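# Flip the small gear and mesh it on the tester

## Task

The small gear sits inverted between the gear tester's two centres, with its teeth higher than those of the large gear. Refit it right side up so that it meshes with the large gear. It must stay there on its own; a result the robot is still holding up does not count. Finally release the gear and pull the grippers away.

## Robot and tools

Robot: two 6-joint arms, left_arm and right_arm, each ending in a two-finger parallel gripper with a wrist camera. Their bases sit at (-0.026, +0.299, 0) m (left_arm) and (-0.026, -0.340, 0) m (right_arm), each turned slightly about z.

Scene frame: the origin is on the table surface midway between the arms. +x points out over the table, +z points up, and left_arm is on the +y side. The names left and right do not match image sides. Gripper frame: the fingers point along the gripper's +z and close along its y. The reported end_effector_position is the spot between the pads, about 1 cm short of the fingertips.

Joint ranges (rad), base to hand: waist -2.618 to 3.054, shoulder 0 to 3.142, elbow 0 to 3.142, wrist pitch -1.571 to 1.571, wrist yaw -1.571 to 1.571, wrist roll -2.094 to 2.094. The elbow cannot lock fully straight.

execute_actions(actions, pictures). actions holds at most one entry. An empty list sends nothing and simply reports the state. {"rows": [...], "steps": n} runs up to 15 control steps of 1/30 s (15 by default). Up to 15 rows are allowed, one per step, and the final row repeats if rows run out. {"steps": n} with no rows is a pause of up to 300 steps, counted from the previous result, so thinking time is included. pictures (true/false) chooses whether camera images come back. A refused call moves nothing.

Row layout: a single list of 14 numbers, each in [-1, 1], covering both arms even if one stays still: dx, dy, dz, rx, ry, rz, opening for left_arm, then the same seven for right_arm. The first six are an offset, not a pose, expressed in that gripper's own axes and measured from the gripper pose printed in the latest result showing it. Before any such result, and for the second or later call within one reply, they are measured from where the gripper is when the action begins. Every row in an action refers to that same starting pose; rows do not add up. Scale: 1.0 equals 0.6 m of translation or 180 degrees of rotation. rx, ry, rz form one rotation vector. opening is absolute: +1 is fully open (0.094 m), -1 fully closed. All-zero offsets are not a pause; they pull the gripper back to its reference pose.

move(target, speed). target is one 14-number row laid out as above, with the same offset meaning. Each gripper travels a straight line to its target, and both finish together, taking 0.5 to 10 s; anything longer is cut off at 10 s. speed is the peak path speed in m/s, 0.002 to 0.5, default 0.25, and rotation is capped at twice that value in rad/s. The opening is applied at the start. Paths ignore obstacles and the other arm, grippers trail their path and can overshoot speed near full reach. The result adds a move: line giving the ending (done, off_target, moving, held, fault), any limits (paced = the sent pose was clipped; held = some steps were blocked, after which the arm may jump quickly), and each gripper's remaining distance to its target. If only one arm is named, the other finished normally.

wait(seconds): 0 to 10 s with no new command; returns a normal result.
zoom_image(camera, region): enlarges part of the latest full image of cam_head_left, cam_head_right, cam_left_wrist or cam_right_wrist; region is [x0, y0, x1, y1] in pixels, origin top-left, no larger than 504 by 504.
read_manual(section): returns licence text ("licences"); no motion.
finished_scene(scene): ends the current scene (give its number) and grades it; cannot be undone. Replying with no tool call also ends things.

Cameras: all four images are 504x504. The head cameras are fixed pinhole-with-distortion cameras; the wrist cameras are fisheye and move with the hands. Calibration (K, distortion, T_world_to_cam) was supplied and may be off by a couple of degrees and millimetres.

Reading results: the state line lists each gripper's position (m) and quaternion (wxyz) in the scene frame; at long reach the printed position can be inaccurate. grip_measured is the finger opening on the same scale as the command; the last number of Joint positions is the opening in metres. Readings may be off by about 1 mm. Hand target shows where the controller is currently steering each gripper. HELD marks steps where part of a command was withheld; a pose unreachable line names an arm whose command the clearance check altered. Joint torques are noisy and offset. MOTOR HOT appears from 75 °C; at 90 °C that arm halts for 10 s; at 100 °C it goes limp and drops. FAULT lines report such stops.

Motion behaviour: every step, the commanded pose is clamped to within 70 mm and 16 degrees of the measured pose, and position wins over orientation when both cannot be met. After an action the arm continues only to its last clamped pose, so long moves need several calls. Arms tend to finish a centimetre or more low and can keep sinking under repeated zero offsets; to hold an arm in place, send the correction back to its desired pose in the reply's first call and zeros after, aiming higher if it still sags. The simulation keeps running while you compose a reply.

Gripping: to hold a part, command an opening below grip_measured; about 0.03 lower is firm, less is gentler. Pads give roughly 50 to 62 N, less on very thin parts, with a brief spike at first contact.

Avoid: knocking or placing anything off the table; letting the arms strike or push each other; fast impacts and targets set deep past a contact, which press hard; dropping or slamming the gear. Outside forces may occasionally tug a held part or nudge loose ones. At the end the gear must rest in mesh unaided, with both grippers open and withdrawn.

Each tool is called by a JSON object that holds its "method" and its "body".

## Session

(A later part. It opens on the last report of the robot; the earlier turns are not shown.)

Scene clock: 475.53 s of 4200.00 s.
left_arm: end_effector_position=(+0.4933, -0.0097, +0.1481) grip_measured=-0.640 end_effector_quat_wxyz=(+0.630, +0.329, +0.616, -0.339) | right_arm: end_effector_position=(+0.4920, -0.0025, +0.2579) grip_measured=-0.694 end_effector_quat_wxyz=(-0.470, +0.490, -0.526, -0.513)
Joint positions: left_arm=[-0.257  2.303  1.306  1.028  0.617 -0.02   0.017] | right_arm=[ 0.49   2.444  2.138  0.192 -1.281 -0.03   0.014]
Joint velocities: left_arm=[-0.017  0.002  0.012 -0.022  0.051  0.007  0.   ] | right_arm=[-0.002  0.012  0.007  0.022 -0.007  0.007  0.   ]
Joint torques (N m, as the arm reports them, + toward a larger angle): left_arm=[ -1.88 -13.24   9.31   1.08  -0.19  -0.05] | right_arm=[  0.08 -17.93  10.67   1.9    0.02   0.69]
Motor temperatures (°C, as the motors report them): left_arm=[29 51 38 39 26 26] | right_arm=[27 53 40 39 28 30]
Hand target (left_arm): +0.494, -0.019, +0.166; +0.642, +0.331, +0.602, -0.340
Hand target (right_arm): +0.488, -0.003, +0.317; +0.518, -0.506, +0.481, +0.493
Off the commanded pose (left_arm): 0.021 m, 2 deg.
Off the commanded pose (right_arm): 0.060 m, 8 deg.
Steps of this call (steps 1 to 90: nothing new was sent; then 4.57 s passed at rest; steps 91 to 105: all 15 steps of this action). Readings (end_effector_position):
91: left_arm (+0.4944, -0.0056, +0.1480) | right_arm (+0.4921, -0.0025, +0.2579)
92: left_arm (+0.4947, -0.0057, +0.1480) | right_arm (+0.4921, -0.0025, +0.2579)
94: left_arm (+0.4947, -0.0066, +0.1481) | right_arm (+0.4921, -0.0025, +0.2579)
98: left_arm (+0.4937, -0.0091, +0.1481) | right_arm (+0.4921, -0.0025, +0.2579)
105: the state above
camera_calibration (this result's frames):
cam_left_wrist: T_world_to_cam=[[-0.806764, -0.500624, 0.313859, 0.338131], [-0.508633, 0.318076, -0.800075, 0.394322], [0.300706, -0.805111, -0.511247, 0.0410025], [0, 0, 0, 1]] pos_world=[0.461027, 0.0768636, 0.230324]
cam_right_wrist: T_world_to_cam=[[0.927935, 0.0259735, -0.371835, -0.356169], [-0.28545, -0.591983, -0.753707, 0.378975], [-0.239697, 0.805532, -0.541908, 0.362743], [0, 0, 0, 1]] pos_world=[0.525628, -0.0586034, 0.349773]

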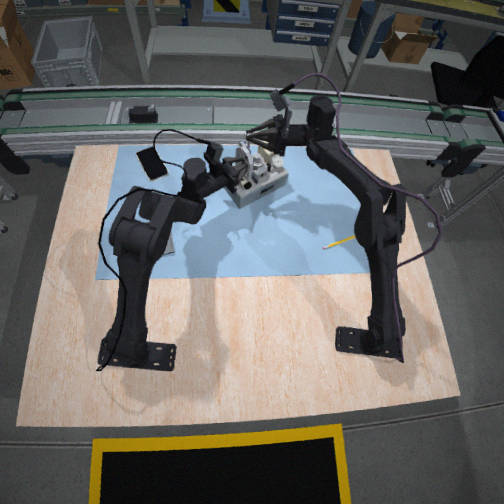

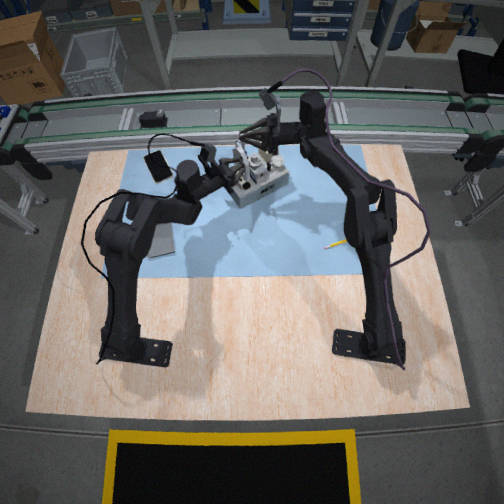

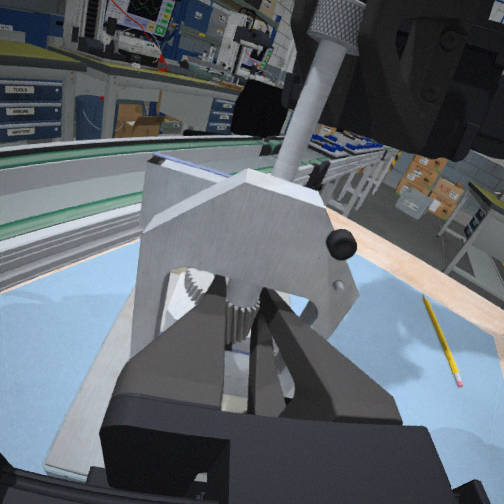

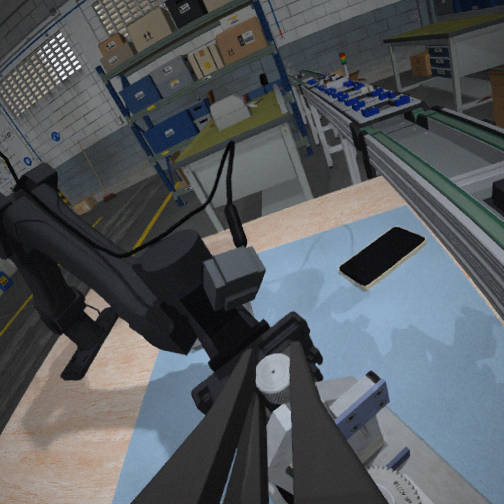

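{"method": "execute_actions", "body": {"actions": [{"rows":[[-0.03,-0.005,0.018,0,-0.01,0,-0.67,-0.1,0.004,0,0,-0.02,-0.035,-0.72],[-0.03,-0.003,0.024,0,-0.01,0,-0.67,-0.1,0.004,0,0,-0.02,-0.035,-0.72]],"steps":15}]}}

{"method": "zoom_image", "body": {"camera": "cam_left_wrist", "region": [150,220,350,420]}}

Scene clock: 483.90 s of 4200.00 s.
left_arm: end_effector_position=(+0.4979, -0.0094, +0.1484) grip_measured=-0.640 end_effector_quat_wxyz=(+0.627, +0.319, +0.623, -0.341) | right_arm: end_effector_position=(+0.4922, -0.0025, +0.2578) grip_measured=-0.695 end_effector_quat_wxyz=(-0.465, +0.489, -0.525, -0.519)
Joint positions: left_arm=[-0.257  2.306  1.322  1.008  0.604 -0.037  0.017] | right_arm=[ 0.489  2.455  2.153  0.196 -1.293 -0.011  0.014]
Joint velocities: left_arm=[ 0.007  0.002 -0.012  0.037  0.007  0.037  0.   ] | right_arm=[-0.002 -0.017 -0.007 -0.007 -0.007 -0.007  0.001]
Joint torques (N m, as the arm reports them, + toward a larger angle): left_arm=[ -2.18 -12.6   10.2    1.16   0.    -0.08] | right_arm=[  0.07 -18.07  10.62   1.87   0.05   0.76]
Motor temperatures (°C, as the motors report them): left_arm=[29 51 38 39 26 26] | right_arm=[27 54 40 40 28 30]
Hand target (left_arm): +0.498, -0.022, +0.166; +0.640, +0.324, +0.606, -0.344
Hand target (right_arm): +0.488, -0.004, +0.317; +0.512, -0.503, +0.484, +0.501
Off the commanded pose (left_arm): 0.022 m, 3 deg.
Off the commanded pose (right_arm): 0.060 m, 8 deg.
Steps of this call (steps 1 to 90: nothing new was sent; then 4.87 s passed at rest; steps 91 to 105: all 15 steps of this action). Readings (end_effector_position):
91: left_arm (+0.4934, -0.0097, +0.1481) | right_arm (+0.4921, -0.0024, +0.2579)
92: left_arm (+0.4937, -0.0097, +0.1484) | right_arm (+0.4921, -0.0024, +0.2579)
94: left_arm (+0.4952, -0.0100, +0.1483) | right_arm (+0.4921, -0.0024, +0.2579)
98: left_arm (+0.4970, -0.0099, +0.1484) | right_arm (+0.4921, -0.0023, +0.2579)
105: the state above
camera_calibration (this result's frames):
cam_left_wrist: T_world_to_cam=[[-0.793566, -0.508328, 0.334449, 0.33217], [-0.529367, 0.305721, -0.791395, 0.40575], [0.300041, -0.80507, -0.511701, 0.0403936], [0, 0, 0, 1]] pos_world=[0.466269, 0.077325, 0.230684]
cam_right_wrist: T_world_to_cam=[[0.923185, 0.0364738, -0.382621, -0.351207], [-0.288362, -0.592447, -0.752233, 0.379992], [-0.254119, 0.804784, -0.53642, 0.368458], [0, 0, 0, 1]] pos_world=[0.527436, -0.0585946, 0.349112]

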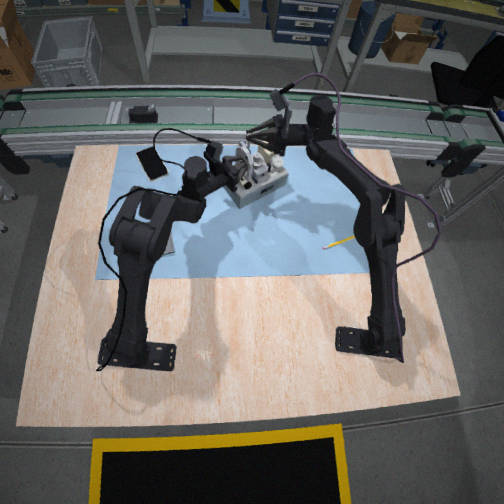

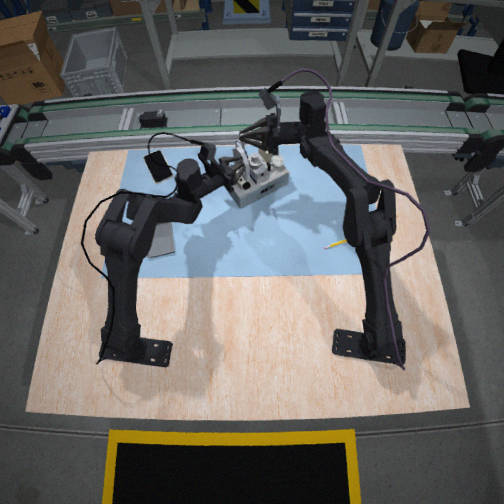

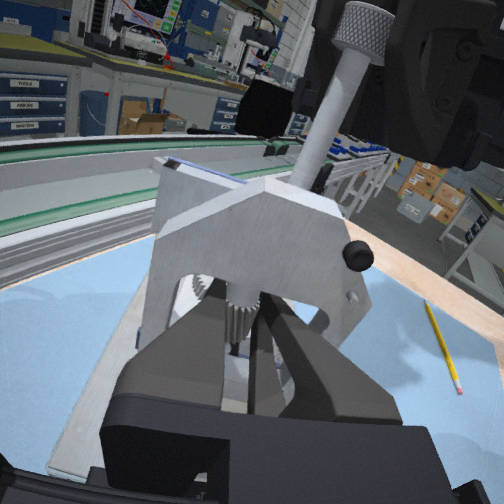

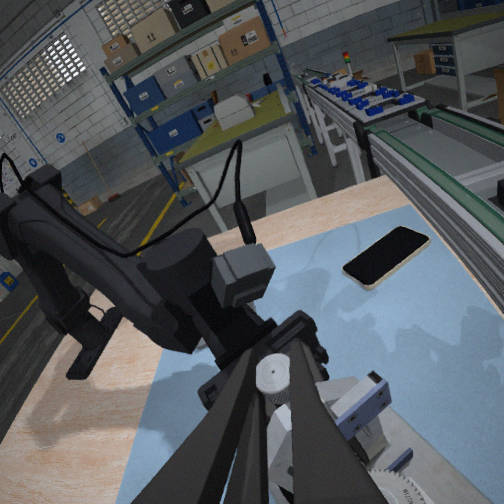

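Region (150, 220, 350, 420) of cam_left_wrist's 504x504 image, scaled by 2.520, with more detail than that image has.

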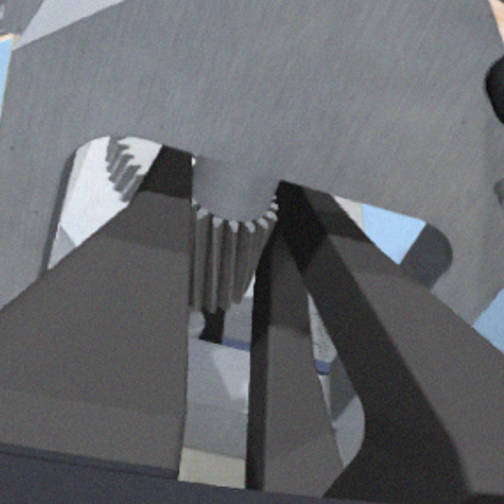

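{"method": "execute_actions", "body": {"actions": [{"rows":[[-0.02,-0.012,0.02,0.01,-0.012,0.015,-0.67,-0.085,0.004,0,0,-0.02,-0.035,-0.72],[-0.02,-0.012,0.02,0.01,-0.012,0.015,-0.67,-0.075,0.004,0,0,-0.018,-0.03,-0.72],[-0.015,-0.012,0.02,0.01,-0.012,0.015,-0.67,-0.065,0.004,0,0,-0.016,-0.03,-0.72],[-0.015,-0.012,0.02,0.01,-0.012,0.015,-0.67,-0.055,0.004,0,0,-0.014,-0.026,-0.72],[-0.01,-0.012,0.02,0.01,-0.012,0.015,-0.67,-0.045,0.004,0,0,-0.012,-0.023,-0.72],[-0.01,-0.012,0.02,0.01,-0.012,0.015,-0.67,-0.035,0.004,0,0,-0.01,-0.02,-0.72],[-0.01,-0.012,0.02,0.01,-0.012,0.015,-0.67,-0.025,0.004,0,0,-0.01,-0.02,-0.72]],"steps":15}]}}

{"method": "zoom_image", "body": {"camera": "cam_left_wrist", "region": [150,220,350,420]}}

Scene clock: 493.10 s of 4200.00 s.
left_arm: end_effector_position=(+0.5011, -0.0100, +0.1461) grip_measured=-0.640 end_effector_quat_wxyz=(+0.638, +0.323, +0.614, -0.334) | right_arm: end_effector_position=(+0.4923, -0.0025, +0.2480) grip_measured=-0.695 end_effector_quat_wxyz=(-0.469, +0.493, -0.519, -0.517)
Joint positions: left_arm=[-0.257  2.333  1.335  1.044  0.6   -0.023  0.017] | right_arm=[ 0.489  2.463  2.122  0.249 -1.297 -0.013  0.014]
Joint velocities: left_arm=[-0.017 -0.012 -0.002  0.051 -0.022 -0.007 -0.001] | right_arm=[ 0.012 -0.012 -0.007 -0.051 -0.037 -0.051  0.002]
Joint torques (N m, as the arm reports them, + toward a larger angle): left_arm=[ -1.8  -11.77   9.25   1.1    0.19   0.07] | right_arm=[  0.11 -16.86   6.38   1.66  -0.01   0.49]
Motor temperatures (°C, as the motors report them): left_arm=[29 51 39 39 26 26] | right_arm=[27 55 40 40 28 30]
Hand target (left_arm): +0.498, -0.023, +0.155; +0.641, +0.337, +0.599, -0.341
Hand target (right_arm): +0.490, -0.002, +0.273; +0.488, -0.497, +0.502, +0.512
Off the commanded pose (left_arm): 0.016 m, 3 deg.
Off the commanded pose (right_arm): 0.025 m, 3 deg.
Steps of this call (steps 1 to 90: nothing new was sent; then 5.70 s passed at rest; steps 91 to 105: all 15 steps of this action). Readings (end_effector_position):
91: left_arm (+0.4988, -0.0091, +0.1478) | right_arm (+0.4922, -0.0024, +0.2572)
92: left_arm (+0.4994, -0.0093, +0.1480) | right_arm (+0.4921, -0.0023, +0.2572)
94: left_arm (+0.5004, -0.0097, +0.1476) | right_arm (+0.4922, -0.0024, +0.2567)
98: left_arm (+0.5011, -0.0100, +0.1462) | right_arm (+0.4922, -0.0024, +0.2533)
105: the state above
camera_calibration (this result's frames):
cam_left_wrist: T_world_to_cam=[[-0.801811, -0.511876, 0.308354, 0.343113], [-0.50441, 0.303054, -0.808535, 0.395735], [0.320422, -0.803829, -0.501188, 0.0260367], [0, 0, 0, 1]] pos_world=[0.466381, 0.0766313, 0.227214]
cam_right_wrist: T_world_to_cam=[[0.928621, 0.0420639, -0.368637, -0.361134], [-0.274593, -0.590261, -0.759072, 0.367566], [-0.249521, 0.806116, -0.536578, 0.360985], [0, 0, 0, 1]] pos_world=[0.526361, -0.058846, 0.339579]

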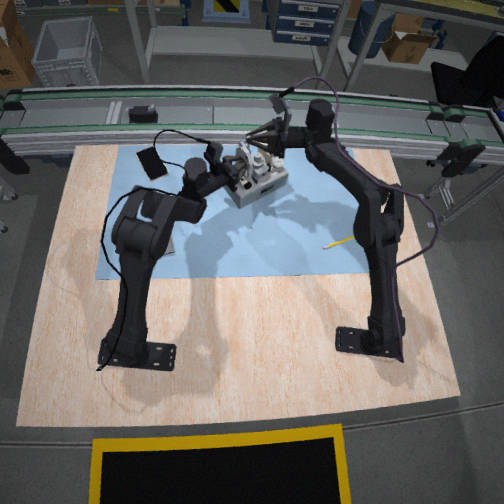

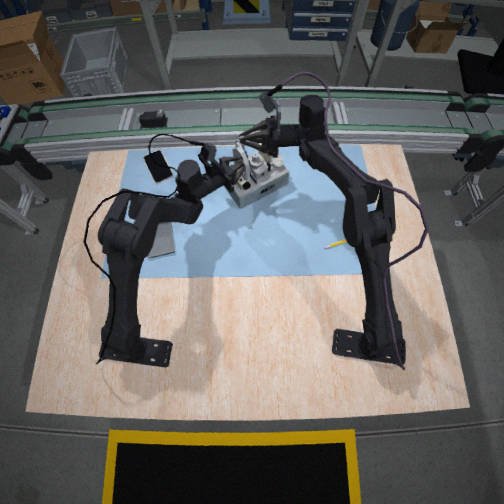

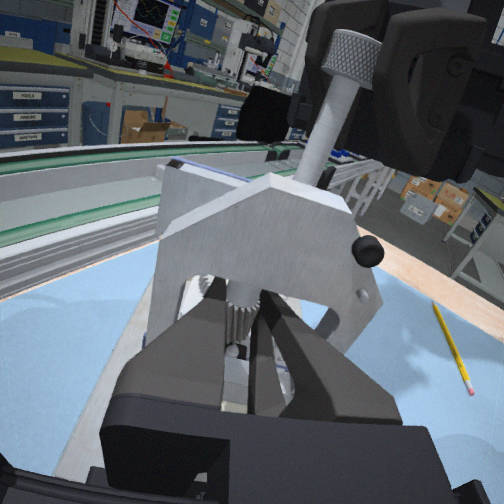

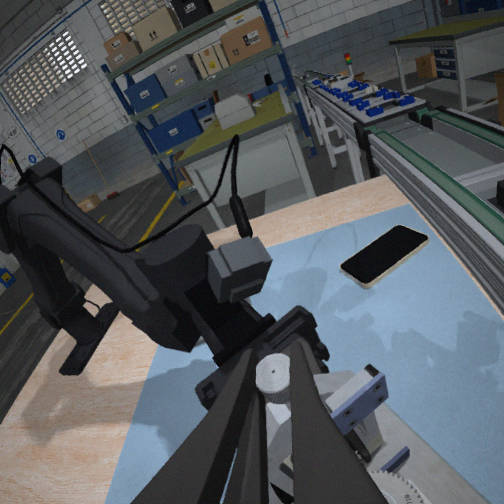

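Region (150, 220, 350, 420) of cam_left_wrist's 504x504 image, scaled by 2.520, with more detail than that image has.

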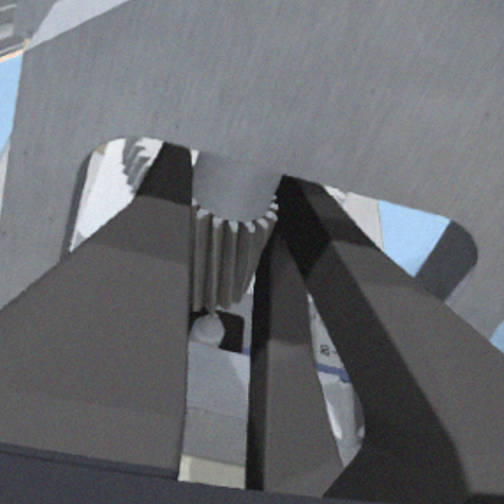

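{"method": "execute_actions", "body": {"actions": [{"rows":[[-0.008,-0.02,0.015,0.01,-0.008,0.008,-0.67,-0.02,0.002,0,0,-0.006,-0.012,-0.72],[-0.008,-0.023,0.014,0.01,-0.008,0.008,-0.67,-0.02,0.002,0,0,-0.006,-0.012,-0.72],[-0.008,-0.026,0.013,0.01,-0.008,0.008,-0.67,-0.02,0.002,0,0,-0.006,-0.012,-0.72]],"steps":15}]}}

{"method": "zoom_image", "body": {"camera": "cam_left_wrist", "region": [150,220,350,420]}}

Scene clock: 502.37 s of 4200.00 s.
left_arm: end_effector_position=(+0.5015, -0.0097, +0.1465) grip_measured=-0.640 end_effector_quat_wxyz=(+0.643, +0.324, +0.609, -0.332) | right_arm: end_effector_position=(+0.4923, -0.0023, +0.2450) grip_measured=-0.695 end_effector_quat_wxyz=(-0.470, +0.495, -0.517, -0.517)
Joint positions: left_arm=[-0.257  2.34   1.335  1.062  0.597 -0.02   0.017] | right_arm=[ 0.489  2.469  2.122  0.255 -1.302 -0.021  0.014]
Joint velocities: left_arm=[-0.002  0.007  0.002 -0.037  0.066  0.007 -0.001] | right_arm=[ 0.002  0.012  0.002 -0.022 -0.051 -0.007  0.001]
Joint torques (N m, as the arm reports them, + toward a larger angle): left_arm=[ -2.94 -12.69   6.88   1.26   0.08   0.08] | right_arm=[  0.01 -16.07   5.82   1.59  -0.02   0.38]
Motor temperatures (°C, as the motors report them): left_arm=[29 50 39 39 26 26] | right_arm=[27 54 39 39 28 30]
Hand target (left_arm): +0.493, -0.025, +0.151; +0.645, +0.337, +0.596, -0.340
Hand target (right_arm): +0.492, -0.002, +0.260; +0.483, -0.498, +0.506, +0.513
Off the commanded pose (left_arm): 0.018 m, 2 deg.
Off the commanded pose (right_arm): 0.015 m, 2 deg.
Steps of this call (steps 1 to 90: nothing new was sent; then 5.77 s passed at rest; steps 91 to 105: all 15 steps of this action). Readings (end_effector_position):
91: left_arm (+0.5011, -0.0100, +0.1462) | right_arm (+0.4924, -0.0024, +0.2475)
92: left_arm (+0.5011, -0.0100, +0.1462) | right_arm (+0.4924, -0.0024, +0.2472)
94: left_arm (+0.5012, -0.0099, +0.1465) | right_arm (+0.4923, -0.0023, +0.2460)
98: left_arm (+0.5013, -0.0098, +0.1465) | right_arm (+0.4923, -0.0023, +0.2450)
105: the state above
camera_calibration (this result's frames):
cam_left_wrist: T_world_to_cam=[[-0.804581, -0.513281, 0.298652, 0.346207], [-0.493999, 0.299401, -0.816287, 0.392061], [0.329568, -0.804302, -0.494452, 0.0207911], [0, 0, 0, 1]] pos_world=[0.465377, 0.0770404, 0.226919]
cam_right_wrist: T_world_to_cam=[[0.931045, 0.0462601, -0.36196, -0.365106], [-0.266563, -0.591181, -0.761216, 0.361997], [-0.249198, 0.805211, -0.538085, 0.359413], [0, 0, 0, 1]] pos_world=[0.52599, -0.0585082, 0.336799]

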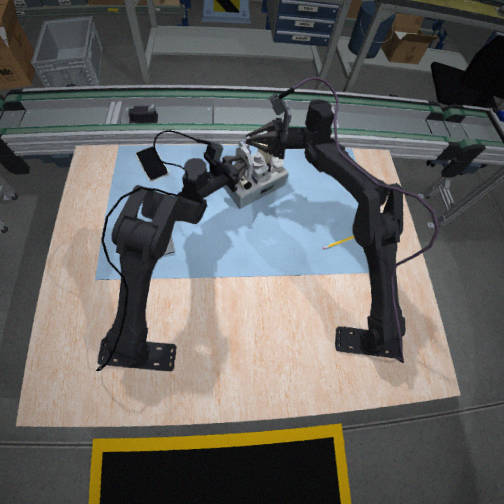

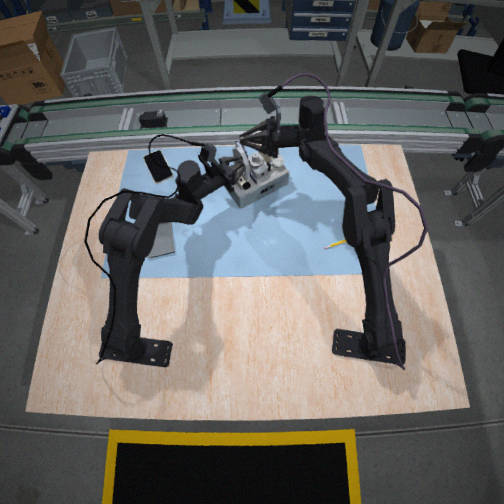

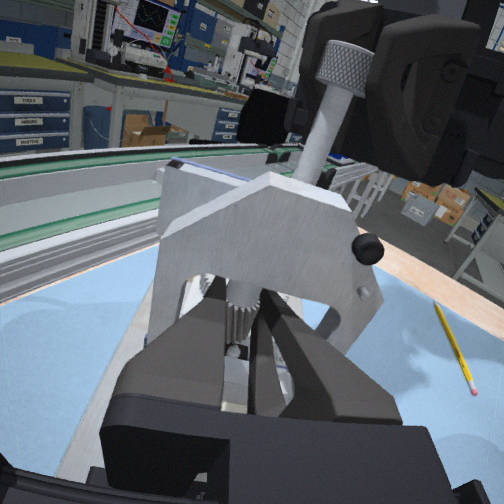

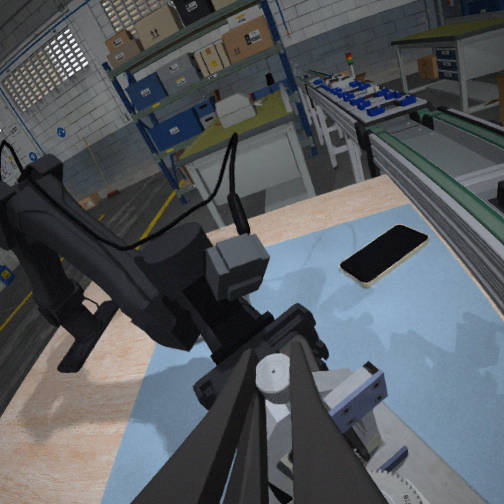

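Region (150, 220, 350, 420) of cam_left_wrist's 504x504 image, scaled by 2.520, with more detail than that image has.

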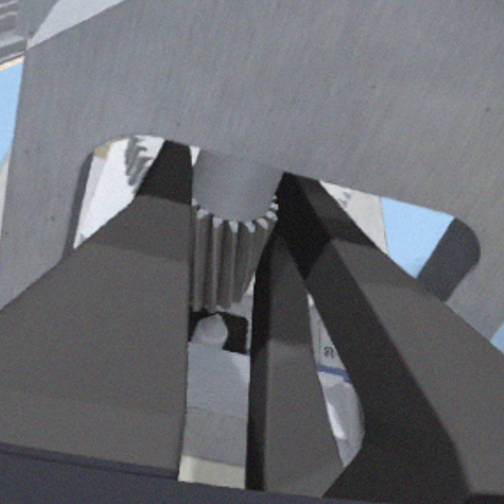

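{"method": "execute_actions", "body": {"actions": [{"rows":[[-0.02,-0.006,0.006,0,-0.005,0,-0.66,-0.01,0,0,0,0,-0.005,-0.72],[-0.02,-0.006,0.006,0,-0.005,0,-0.66,0,0,0,0,0,-0.005,-0.72],[-0.02,-0.006,0.006,0,-0.005,0,-0.66,0,0,0,0,0,-0.005,-0.72],[-0.02,-0.006,0.006,0,-0.005,0,-0.65,0,0,0,0,0,-0.005,-0.72],[-0.02,-0.006,0.006,0,-0.005,0,-0.65,0,0,0,0,0,-0.005,-0.72],[-0.02,-0.006,0.006,0,-0.005,0,-0.645,0,0,0,0,0,-0.005,-0.72],[-0.02,-0.006,0.006,0,-0.005,0,-0.645,0,0,0,0,0,-0.005,-0.72],[-0.02,-0.006,0.006,0,-0.005,0,-0.638,0,0,0,0,0,-0.005,-0.72]],"steps":15}]}}

{"method": "zoom_image", "body": {"camera": "cam_left_wrist", "region": [150,220,350,420]}}

Scene clock: 516.60 s of 4200.00 s.
left_arm: end_effector_position=(+0.5061, -0.0048, +0.1464) grip_measured=-0.630 end_effector_quat_wxyz=(+0.647, +0.314, +0.614, -0.326) | right_arm: end_effector_position=(+0.4924, -0.0022, +0.2384) grip_measured=-0.695 end_effector_quat_wxyz=(-0.471, +0.502, -0.513, -0.513)
Joint positions: left_arm=[-0.252  2.34   1.335  1.062  0.576 -0.025  0.017] | right_arm=[ 0.488  2.478  2.122  0.24  -1.307 -0.061  0.014]
Joint velocities: left_arm=[ 0.002 -0.012 -0.012  0.022  0.007 -0.037  0.001] | right_arm=[-0.007 -0.012 -0.012  0.037 -0.051 -0.066  0.   ]
Joint torques (N m, as the arm reports them, + toward a larger angle): left_arm=[ -1.75 -13.88   7.16   1.04   0.06  -0.04] | right_arm=[  0.   -15.66   5.58   1.3   -0.01   0.26]
Motor temperatures (°C, as the motors report them): left_arm=[29 51 38 39 26 26] | right_arm=[27 54 37 39 28 30]
Hand target (left_arm): +0.500, -0.014, +0.158; +0.648, +0.321, +0.604, -0.334
Hand target (right_arm): +0.492, -0.002, +0.245; +0.473, -0.500, +0.513, +0.513
Off the commanded pose (left_arm): 0.017 m, 2 deg.
Off the commanded pose (right_arm): 0.007 m, 0 deg.
Steps of this call (steps 1 to 90: nothing new was sent; then 10.73 s passed at rest; steps 91 to 105: all 15 steps of this action). Readings (end_effector_position):
91: left_arm (+0.5017, -0.0095, +0.1466) | right_arm (+0.4923, -0.0023, +0.2442)
92: left_arm (+0.5023, -0.0090, +0.1465) | right_arm (+0.4923, -0.0022, +0.2437)
94: left_arm (+0.5034, -0.0079, +0.1465) | right_arm (+0.4925, -0.0023, +0.2414)
98: left_arm (+0.5060, -0.0048, +0.1464) | right_arm (+0.4924, -0.0022, +0.2385)
105: the state above
camera_calibration (this result's frames):
cam_left_wrist: T_world_to_cam=[[-0.789513, -0.532538, 0.305077, 0.343835], [-0.505943, 0.283369, -0.814692, 0.398559], [0.347405, -0.797562, -0.493158, 0.014043], [0, 0, 0, 1]] pos_world=[0.468232, 0.0813665, 0.226732]
cam_right_wrist: T_world_to_cam=[[0.936746, 0.0496846, -0.346465, -0.374119], [-0.250367, -0.596608, -0.76248, 0.34927], [-0.244587, 0.800994, -0.546431, 0.355519], [0, 0, 0, 1]] pos_world=[0.524855, -0.0578032, 0.330958]

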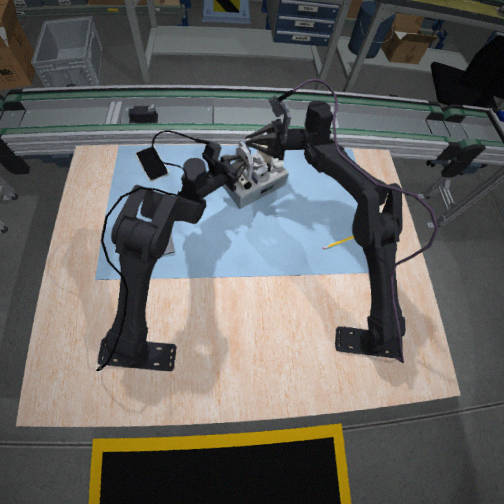

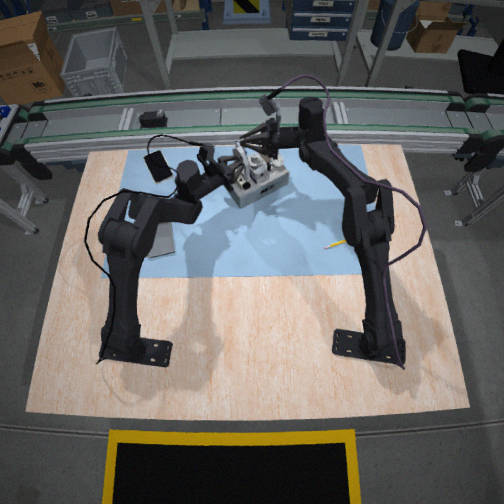

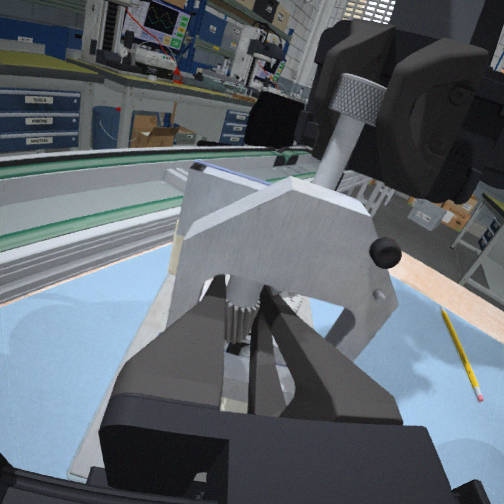

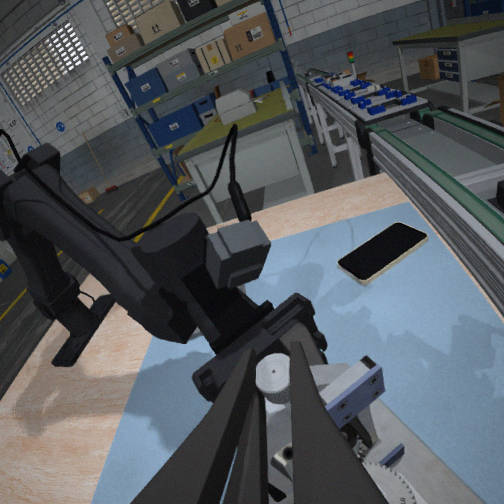

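Region (150, 220, 350, 420) of cam_left_wrist's 504x504 image, scaled by 2.520, with more detail than that image has.

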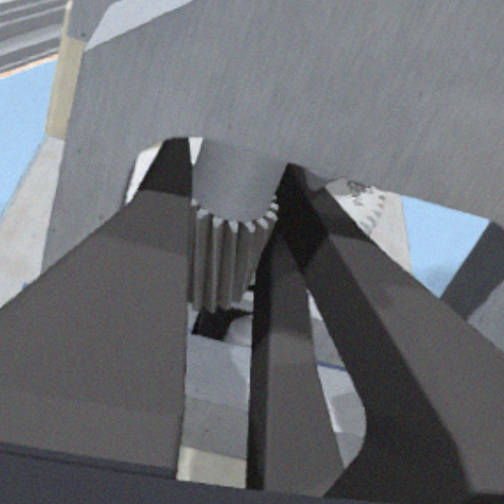

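{"method": "execute_actions", "body": {"actions": [{"rows":[[-0.025,0,0,0,-0.005,0,-0.67,-0.04,0,0,0,-0.01,-0.02,-0.72],[-0.025,0,0,0,-0.005,0,-0.67,-0.08,0,0,0,-0.015,-0.03,-0.72],[-0.025,0,0,0,-0.005,0,-0.67,-0.13,0,0,0,-0.022,-0.045,-0.72]],"steps":15}], "pictures": false}}

{"method": "execute_actions", "body": {"actions": [{"rows":[[-0.035,-0.02,0,0.02,-0.005,0.01,-0.67,-0.1,0.004,0,0,-0.02,-0.04,-0.72],[-0.035,-0.036,0.004,0.02,-0.005,0.01,-0.67,-0.1,0.004,0,0,-0.02,-0.04,-0.72]],"steps":15}]}}

{"method": "zoom_image", "body": {"camera": "cam_left_wrist", "region": [150,120,400,420]}}

Scene clock: 526.53 s of 4200.00 s.
left_arm: end_effector_position=(+0.5065, -0.0040, +0.1462) grip_measured=-0.641 end_effector_quat_wxyz=(+0.646, +0.312, +0.616, -0.327) | right_arm: end_effector_position=(+0.4920, -0.0021, +0.2578) grip_measured=-0.695 end_effector_quat_wxyz=(-0.467, +0.503, -0.504, -0.524)
Joint positions: left_arm=[-0.251  2.34   1.335  1.06   0.577 -0.03   0.017] | right_arm=[ 0.487  2.491  2.195  0.236 -1.333  0.002  0.014]
Joint velocities: left_arm=[-0.007 -0.017 -0.002 -0.022 -0.007 -0.022 -0.001] | right_arm=[-0.007  0.007 -0.002 -0.037 -0.022  0.051 -0.   ]
Joint torques (N m, as the arm reports them, + toward a larger angle): left_arm=[  0.02 -14.63   6.48   0.97   0.    -0.06] | right_arm=[  0.09 -18.15  10.69   1.9    0.22   0.48]
Motor temperatures (°C, as the motors report them): left_arm=[29 52 38 39 26 26] | right_arm=[27 53 37 38 28 29]
Hand target (left_arm): +0.506, -0.004, +0.161; +0.651, +0.311, +0.609, -0.328
Hand target (right_arm): +0.490, -0.003, +0.315; +0.522, -0.520, +0.460, +0.495
Off the commanded pose (left_arm): 0.015 m, 1 deg.
Off the commanded pose (right_arm): 0.059 m, 9 deg.
Steps of this call (steps 1 to 90: nothing new was sent; then 6.43 s passed at rest; steps 91 to 105: all 15 steps of this action). Readings (end_effector_position):
91: left_arm (+0.5064, -0.0043, +0.1464) | right_arm (+0.4924, -0.0022, +0.2386)
92: left_arm (+0.5065, -0.0040, +0.1464) | right_arm (+0.4923, -0.0022, +0.2396)
94: left_arm (+0.5065, -0.0040, +0.1464) | right_arm (+0.4923, -0.0023, +0.2462)
98: left_arm (+0.5065, -0.0040, +0.1462) | right_arm (+0.4921, -0.0021, +0.2576)
105: the state above

Scene clock: 527.03 s of 4200.00 s.
left_arm: end_effector_position=(+0.5043, -0.0036, +0.1469) grip_measured=-0.641 end_effector_quat_wxyz=(+0.641, +0.318, +0.619, -0.324) | right_arm: end_effector_position=(+0.4918, -0.0020, +0.2581) grip_measured=-0.695 end_effector_quat_wxyz=(-0.462, +0.500, -0.502, -0.533)
Joint positions: left_arm=[-0.25   2.321  1.326  1.032  0.583 -0.014  0.017] | right_arm=[ 0.486  2.505  2.204  0.281 -1.348  0.055  0.014]
Joint velocities: left_arm=[-0.012 -0.007  0.012 -0.022 -0.022 -0.007  0.   ] | right_arm=[ 0.002  0.017 -0.012  0.022  0.007  0.022 -0.   ]
Joint torques (N m, as the arm reports them, + toward a larger angle): left_arm=[ -1.97 -14.9    6.42   1.23   0.38   0.06] | right_arm=[  0.03 -18.78  10.28   1.82   0.15   0.56]
Motor temperatures (°C, as the motors report them): left_arm=[29 53 37 39 26 26] | right_arm=[27 53 37 38 28 29]
Hand target (left_arm): +0.490, -0.018, +0.167; +0.645, +0.340, +0.595, -0.338
Hand target (right_arm): +0.487, -0.004, +0.317; +0.513, -0.518, +0.458, +0.508
Off the commanded pose (left_arm): 0.029 m, 4 deg.
Off the commanded pose (right_arm): 0.060 m, 9 deg.
Steps of this call (steps 1 to 15: all 15 steps of this action). Readings (end_effector_position):
1: left_arm (+0.5061, -0.0042, +0.1466) | right_arm (+0.4920, -0.0022, +0.2580)
2: left_arm (+0.5058, -0.0041, +0.1469) | right_arm (+0.4919, -0.0021, +0.2581)
4: left_arm (+0.5048, -0.0038, +0.1468) | right_arm (+0.4920, -0.0022, +0.2579)
8: left_arm (+0.5043, -0.0036, +0.1467) | right_arm (+0.4919, -0.0021, +0.2579)
15: the state above
camera_calibration (this result's frames):
cam_left_wrist: T_world_to_cam=[[-0.788565, -0.534028, 0.304926, 0.342391], [-0.512655, 0.297026, -0.805581, 0.399776], [0.339631, -0.791574, -0.507996, 0.0219336], [0, 0, 0, 1]] pos_world=[0.467496, 0.0814643, 0.228791]
cam_right_wrist: T_world_to_cam=[[0.925804, 0.0936027, -0.366232, -0.356154], [-0.245849, -0.586844, -0.771474, 0.364453], [-0.287133, 0.804271, -0.520291, 0.380118], [0, 0, 0, 1]] pos_world=[0.528474, -0.0585038, 0.348503]

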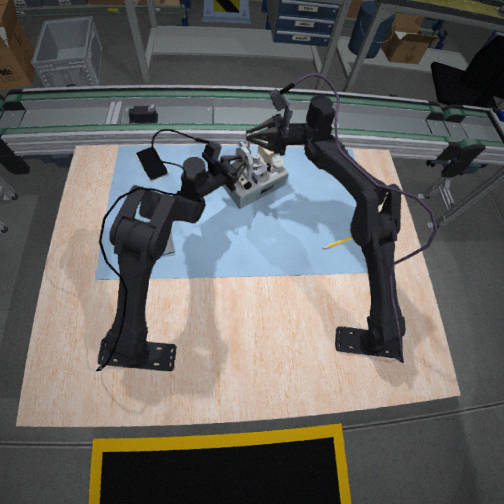

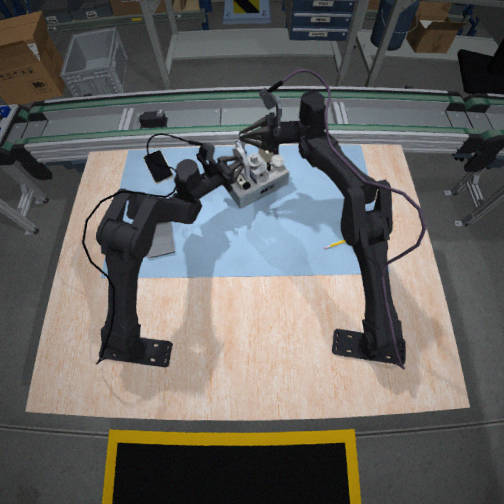

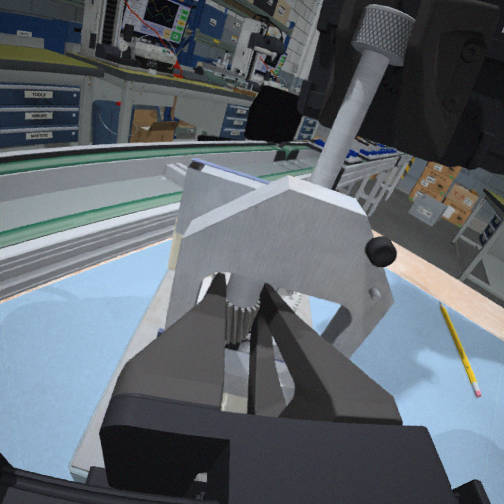

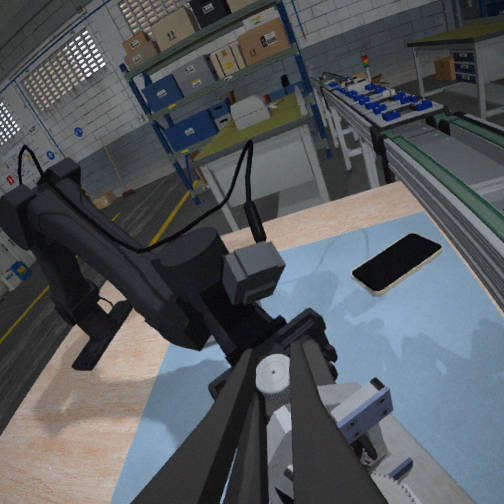

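Region (150, 120, 400, 420) of cam_left_wrist's 504x504 image, scaled by 1.680, with more detail than that image has.

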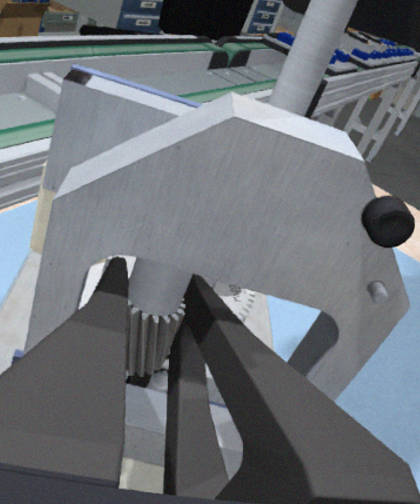

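{"method": "execute_actions", "body": {"actions": [{"rows":[[-0.05,-0.01,0,0.01,-0.01,0.005,-0.67,-0.1,0.004,0,0,-0.015,-0.03,-0.72],[-0.05,-0.01,0,0.01,-0.01,0.005,-0.67,-0.1,0.004,0,0,-0.015,-0.03,-0.72],[-0.05,-0.01,0,0.01,-0.01,0.005,-0.67,-0.1,0.004,0,0,-0.015,-0.03,-0.72],[-0.05,-0.01,0,0.01,-0.01,0.005,-0.67,-0.1,0.004,0,0,-0.015,-0.03,-0.72],[-0.05,-0.02,-0.002,0.01,-0.01,0.005,-0.67,-0.1,0.004,0,0,-0.015,-0.03,-0.72],[-0.05,-0.028,-0.004,0.01,-0.01,0.005,-0.67,-0.1,0.004,0,0,-0.015,-0.03,-0.72]],"steps":15}]}}

{"method": "zoom_image", "body": {"camera": "cam_left_wrist", "region": [150,120,400,420]}}

Scene clock: 538.10 s of 4200.00 s.
left_arm: end_effector_position=(+0.4971, -0.0034, +0.1521) grip_measured=-0.641 end_effector_quat_wxyz=(+0.633, +0.319, +0.625, -0.327) | right_arm: end_effector_position=(+0.4919, -0.0019, +0.2581) grip_measured=-0.695 end_effector_quat_wxyz=(-0.452, +0.499, -0.502, -0.543)
Joint positions: left_arm=[-0.253  2.279  1.296  1.001  0.586 -0.014  0.017] | right_arm=[ 0.485  2.526  2.237  0.284 -1.368  0.09   0.014]
Joint velocities: left_arm=[-0.012  0.002 -0.002  0.022 -0.007  0.007  0.001] | right_arm=[-0.002 -0.012 -0.012  0.081 -0.022 -0.066  0.001]
Joint torques (N m, as the arm reports them, + toward a larger angle): left_arm=[ -1.33 -15.     6.3    1.37   0.11  -0.06] | right_arm=[ -0.09 -18.95  10.69   1.66   0.22   0.72]
Motor temperatures (°C, as the motors report them): left_arm=[29 55 37 40 26 26] | right_arm=[27 56 39 39 28 30]
Hand target (left_arm): +0.489, -0.011, +0.176; +0.648, +0.328, +0.602, -0.333
Hand target (right_arm): +0.488, -0.004, +0.317; -0.497, +0.512, -0.468, -0.522
Off the commanded pose (left_arm): 0.027 m, 3 deg.
Off the commanded pose (right_arm): 0.060 m, 7 deg.
Steps of this call (steps 1 to 90: nothing new was sent; then 7.57 s passed at rest; steps 91 to 105: all 15 steps of this action). Readings (end_effector_position):
91: left_arm (+0.5046, -0.0030, +0.1472) | right_arm (+0.4920, -0.0022, +0.2584)
92: left_arm (+0.5048, -0.0026, +0.1473) | right_arm (+0.4919, -0.0020, +0.2583)
94: left_arm (+0.5052, -0.0012, +0.1486) | right_arm (+0.4920, -0.0020, +0.2583)
98: left_arm (+0.5000, -0.0023, +0.1512) | right_arm (+0.4919, -0.0019, +0.2582)
105: the state above
camera_calibration (this result's frames):
cam_left_wrist: T_world_to_cam=[[-0.786192, -0.530931, 0.316251, 0.332341], [-0.525721, 0.30561, -0.793864, 0.404971], [0.324838, -0.790389, -0.51939, 0.0362992], [0, 0, 0, 1]] pos_world=[0.462395, 0.0813778, 0.235242]
cam_right_wrist: T_world_to_cam=[[0.915798, 0.111297, -0.385911, -0.346194], [-0.251474, -0.590302, -0.76701, 0.366172], [-0.31317, 0.799473, -0.512609, 0.390904], [0, 0, 0, 1]] pos_world=[0.531546, -0.0578351, 0.347638]

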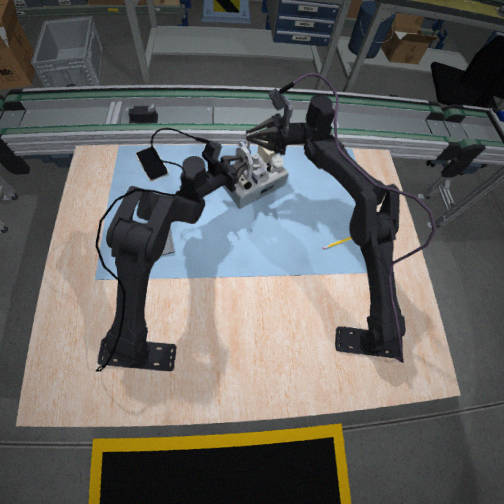

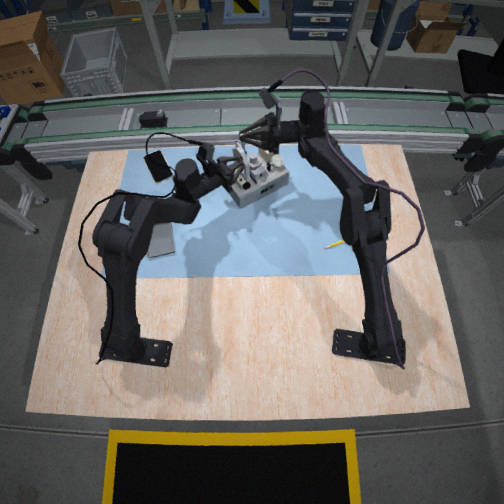

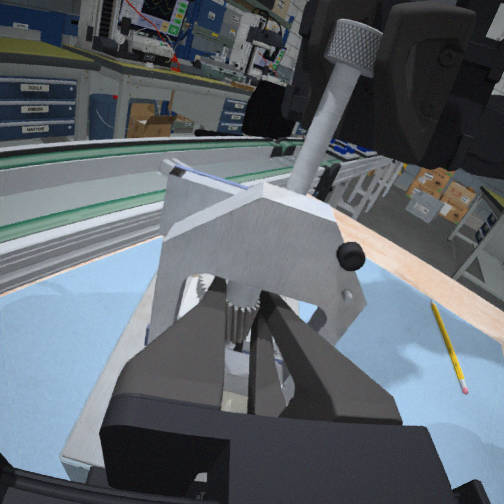

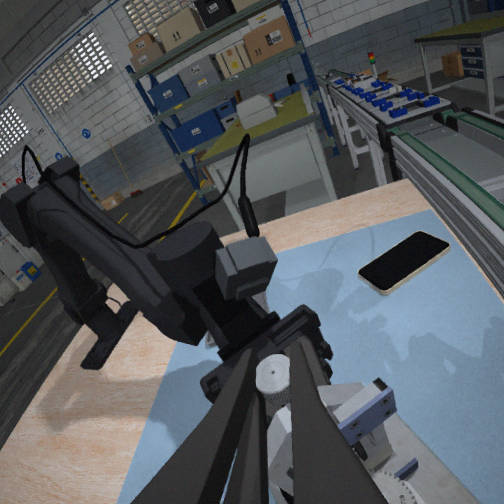

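Region (150, 120, 400, 420) of cam_left_wrist's 504x504 image, scaled by 1.680, with more detail than that image has.

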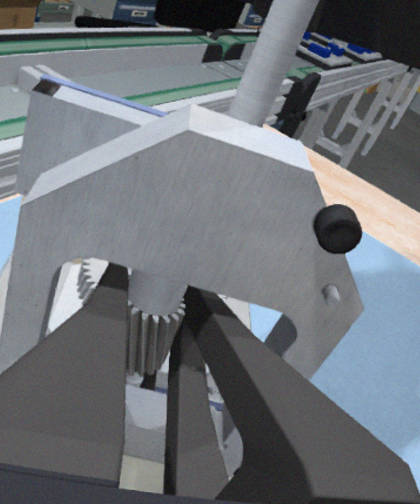

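{"method": "execute_actions", "body": {"actions": [{"rows":[[-0.035,-0.022,-0.004,0.005,-0.012,0.003,-0.67,-0.09,0.004,0,0,-0.015,-0.03,-0.72],[-0.03,-0.022,-0.004,0.005,-0.012,0.003,-0.67,-0.08,0.004,0,0,-0.015,-0.03,-0.72],[-0.025,-0.022,-0.004,0.005,-0.012,0.003,-0.67,-0.07,0.004,0,0,-0.015,-0.03,-0.72],[-0.02,-0.022,-0.004,0.005,-0.012,0.003,-0.67,-0.06,0.004,0,0,-0.015,-0.03,-0.72],[-0.018,-0.022,-0.004,0.005,-0.012,0.003,-0.67,-0.05,0.004,0,0,-0.015,-0.03,-0.72]],"steps":15}]}}

{"method": "zoom_image", "body": {"camera": "cam_left_wrist", "region": [150,120,400,420]}}

Scene clock: 546.70 s of 4200.00 s.
left_arm: end_effector_position=(+0.4880, -0.0076, +0.1490) grip_measured=-0.641 end_effector_quat_wxyz=(+0.630, +0.319, +0.624, -0.334) | right_arm: end_effector_position=(+0.4918, -0.0018, +0.2578) grip_measured=-0.695 end_effector_quat_wxyz=(-0.456, +0.506, -0.487, -0.547)
Joint positions: left_arm=[-0.265  2.273  1.263  1.029  0.586 -0.026  0.017] | right_arm=[ 0.484  2.552  2.25   0.381 -1.39   0.148  0.014]
Joint velocities: left_arm=[-0.002  0.007 -0.007 -0.037  0.022 -0.022 -0.001] | right_arm=[ 0.007  0.051 -0.007  0.183 -0.007  0.066  0.001]
Joint torques (N m, as the arm reports them, + toward a larger angle): left_arm=[ -0.51 -13.22   6.33   1.41  -0.01   0.01] | right_arm=[ -0.05 -18.13   6.24   1.6    0.34   0.44]
Motor temperatures (°C, as the motors report them): left_arm=[29 55 37 40 26 26] | right_arm=[27 57 40 39 28 30]
Hand target (left_arm): +0.485, -0.009, +0.163; +0.643, +0.321, +0.609, -0.335
Hand target (right_arm): +0.491, -0.003, +0.289; -0.487, +0.510, -0.468, -0.532
Off the commanded pose (left_arm): 0.014 m, 2 deg.
Off the commanded pose (right_arm): 0.030 m, 5 deg.
Steps of this call (steps 1 to 90: nothing new was sent; then 5.10 s passed at rest; steps 91 to 105: all 15 steps of this action). Readings (end_effector_position):
91: left_arm (+0.4964, -0.0033, +0.1516) | right_arm (+0.4921, -0.0019, +0.2579)
92: left_arm (+0.4950, -0.0033, +0.1508) | right_arm (+0.4920, -0.0018, +0.2574)
94: left_arm (+0.4920, -0.0046, +0.1495) | right_arm (+0.4919, -0.0016, +0.2572)
98: left_arm (+0.4883, -0.0072, +0.1472) | right_arm (+0.4919, -0.0017, +0.2574)
105: the state above
camera_calibration (this result's frames):
cam_left_wrist: T_world_to_cam=[[-0.790179, -0.519083, 0.325839, 0.324577], [-0.527767, 0.306029, -0.792343, 0.399757], [0.311576, -0.79806, -0.515772, 0.0401709], [0, 0, 0, 1]] pos_world=[0.454937, 0.078204, 0.231704]
cam_right_wrist: T_world_to_cam=[[0.921951, 0.136871, -0.362317, -0.355372], [-0.221358, -0.581422, -0.78291, 0.355193], [-0.317817, 0.802006, -0.505745, 0.391187], [0, 0, 0, 1]] pos_world=[0.530586, -0.0585775, 0.347169]

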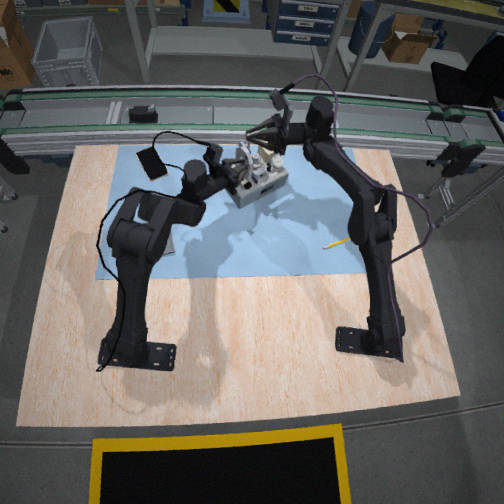

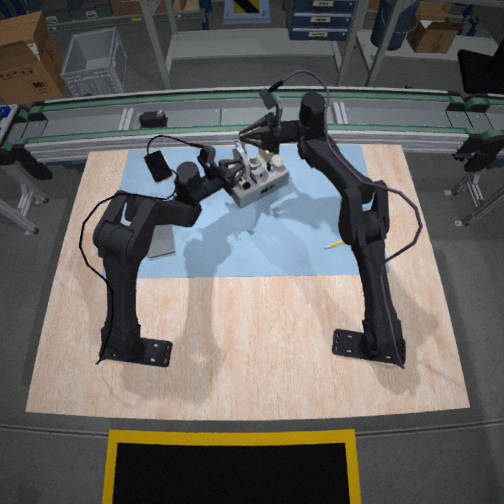

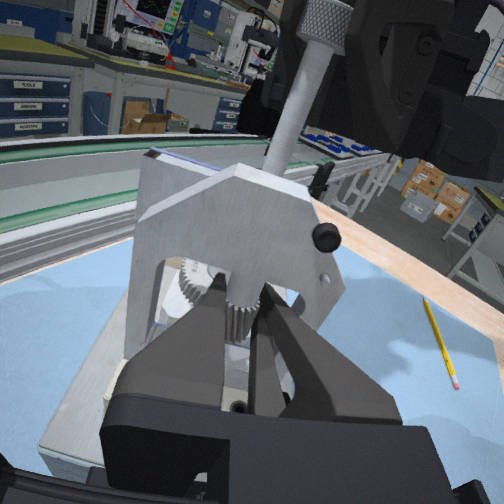

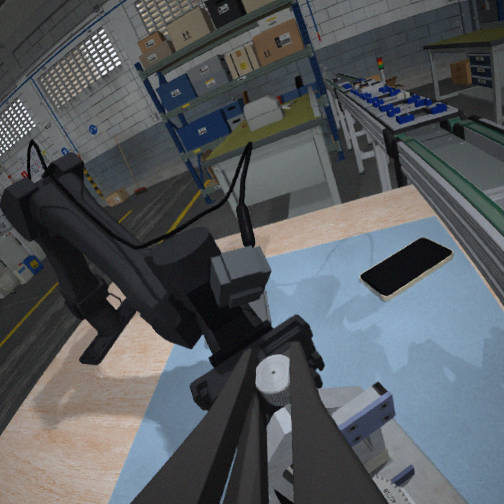

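Region (150, 120, 400, 420) of cam_left_wrist's 504x504 image, scaled by 1.680, with more detail than that image has.

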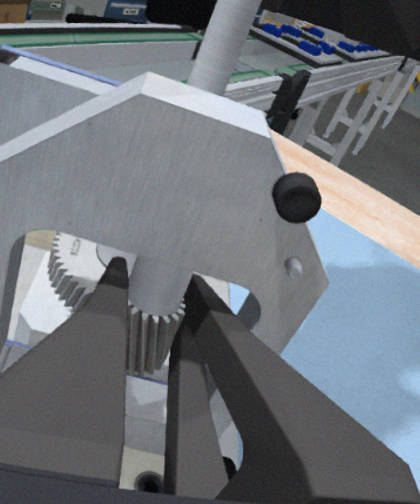

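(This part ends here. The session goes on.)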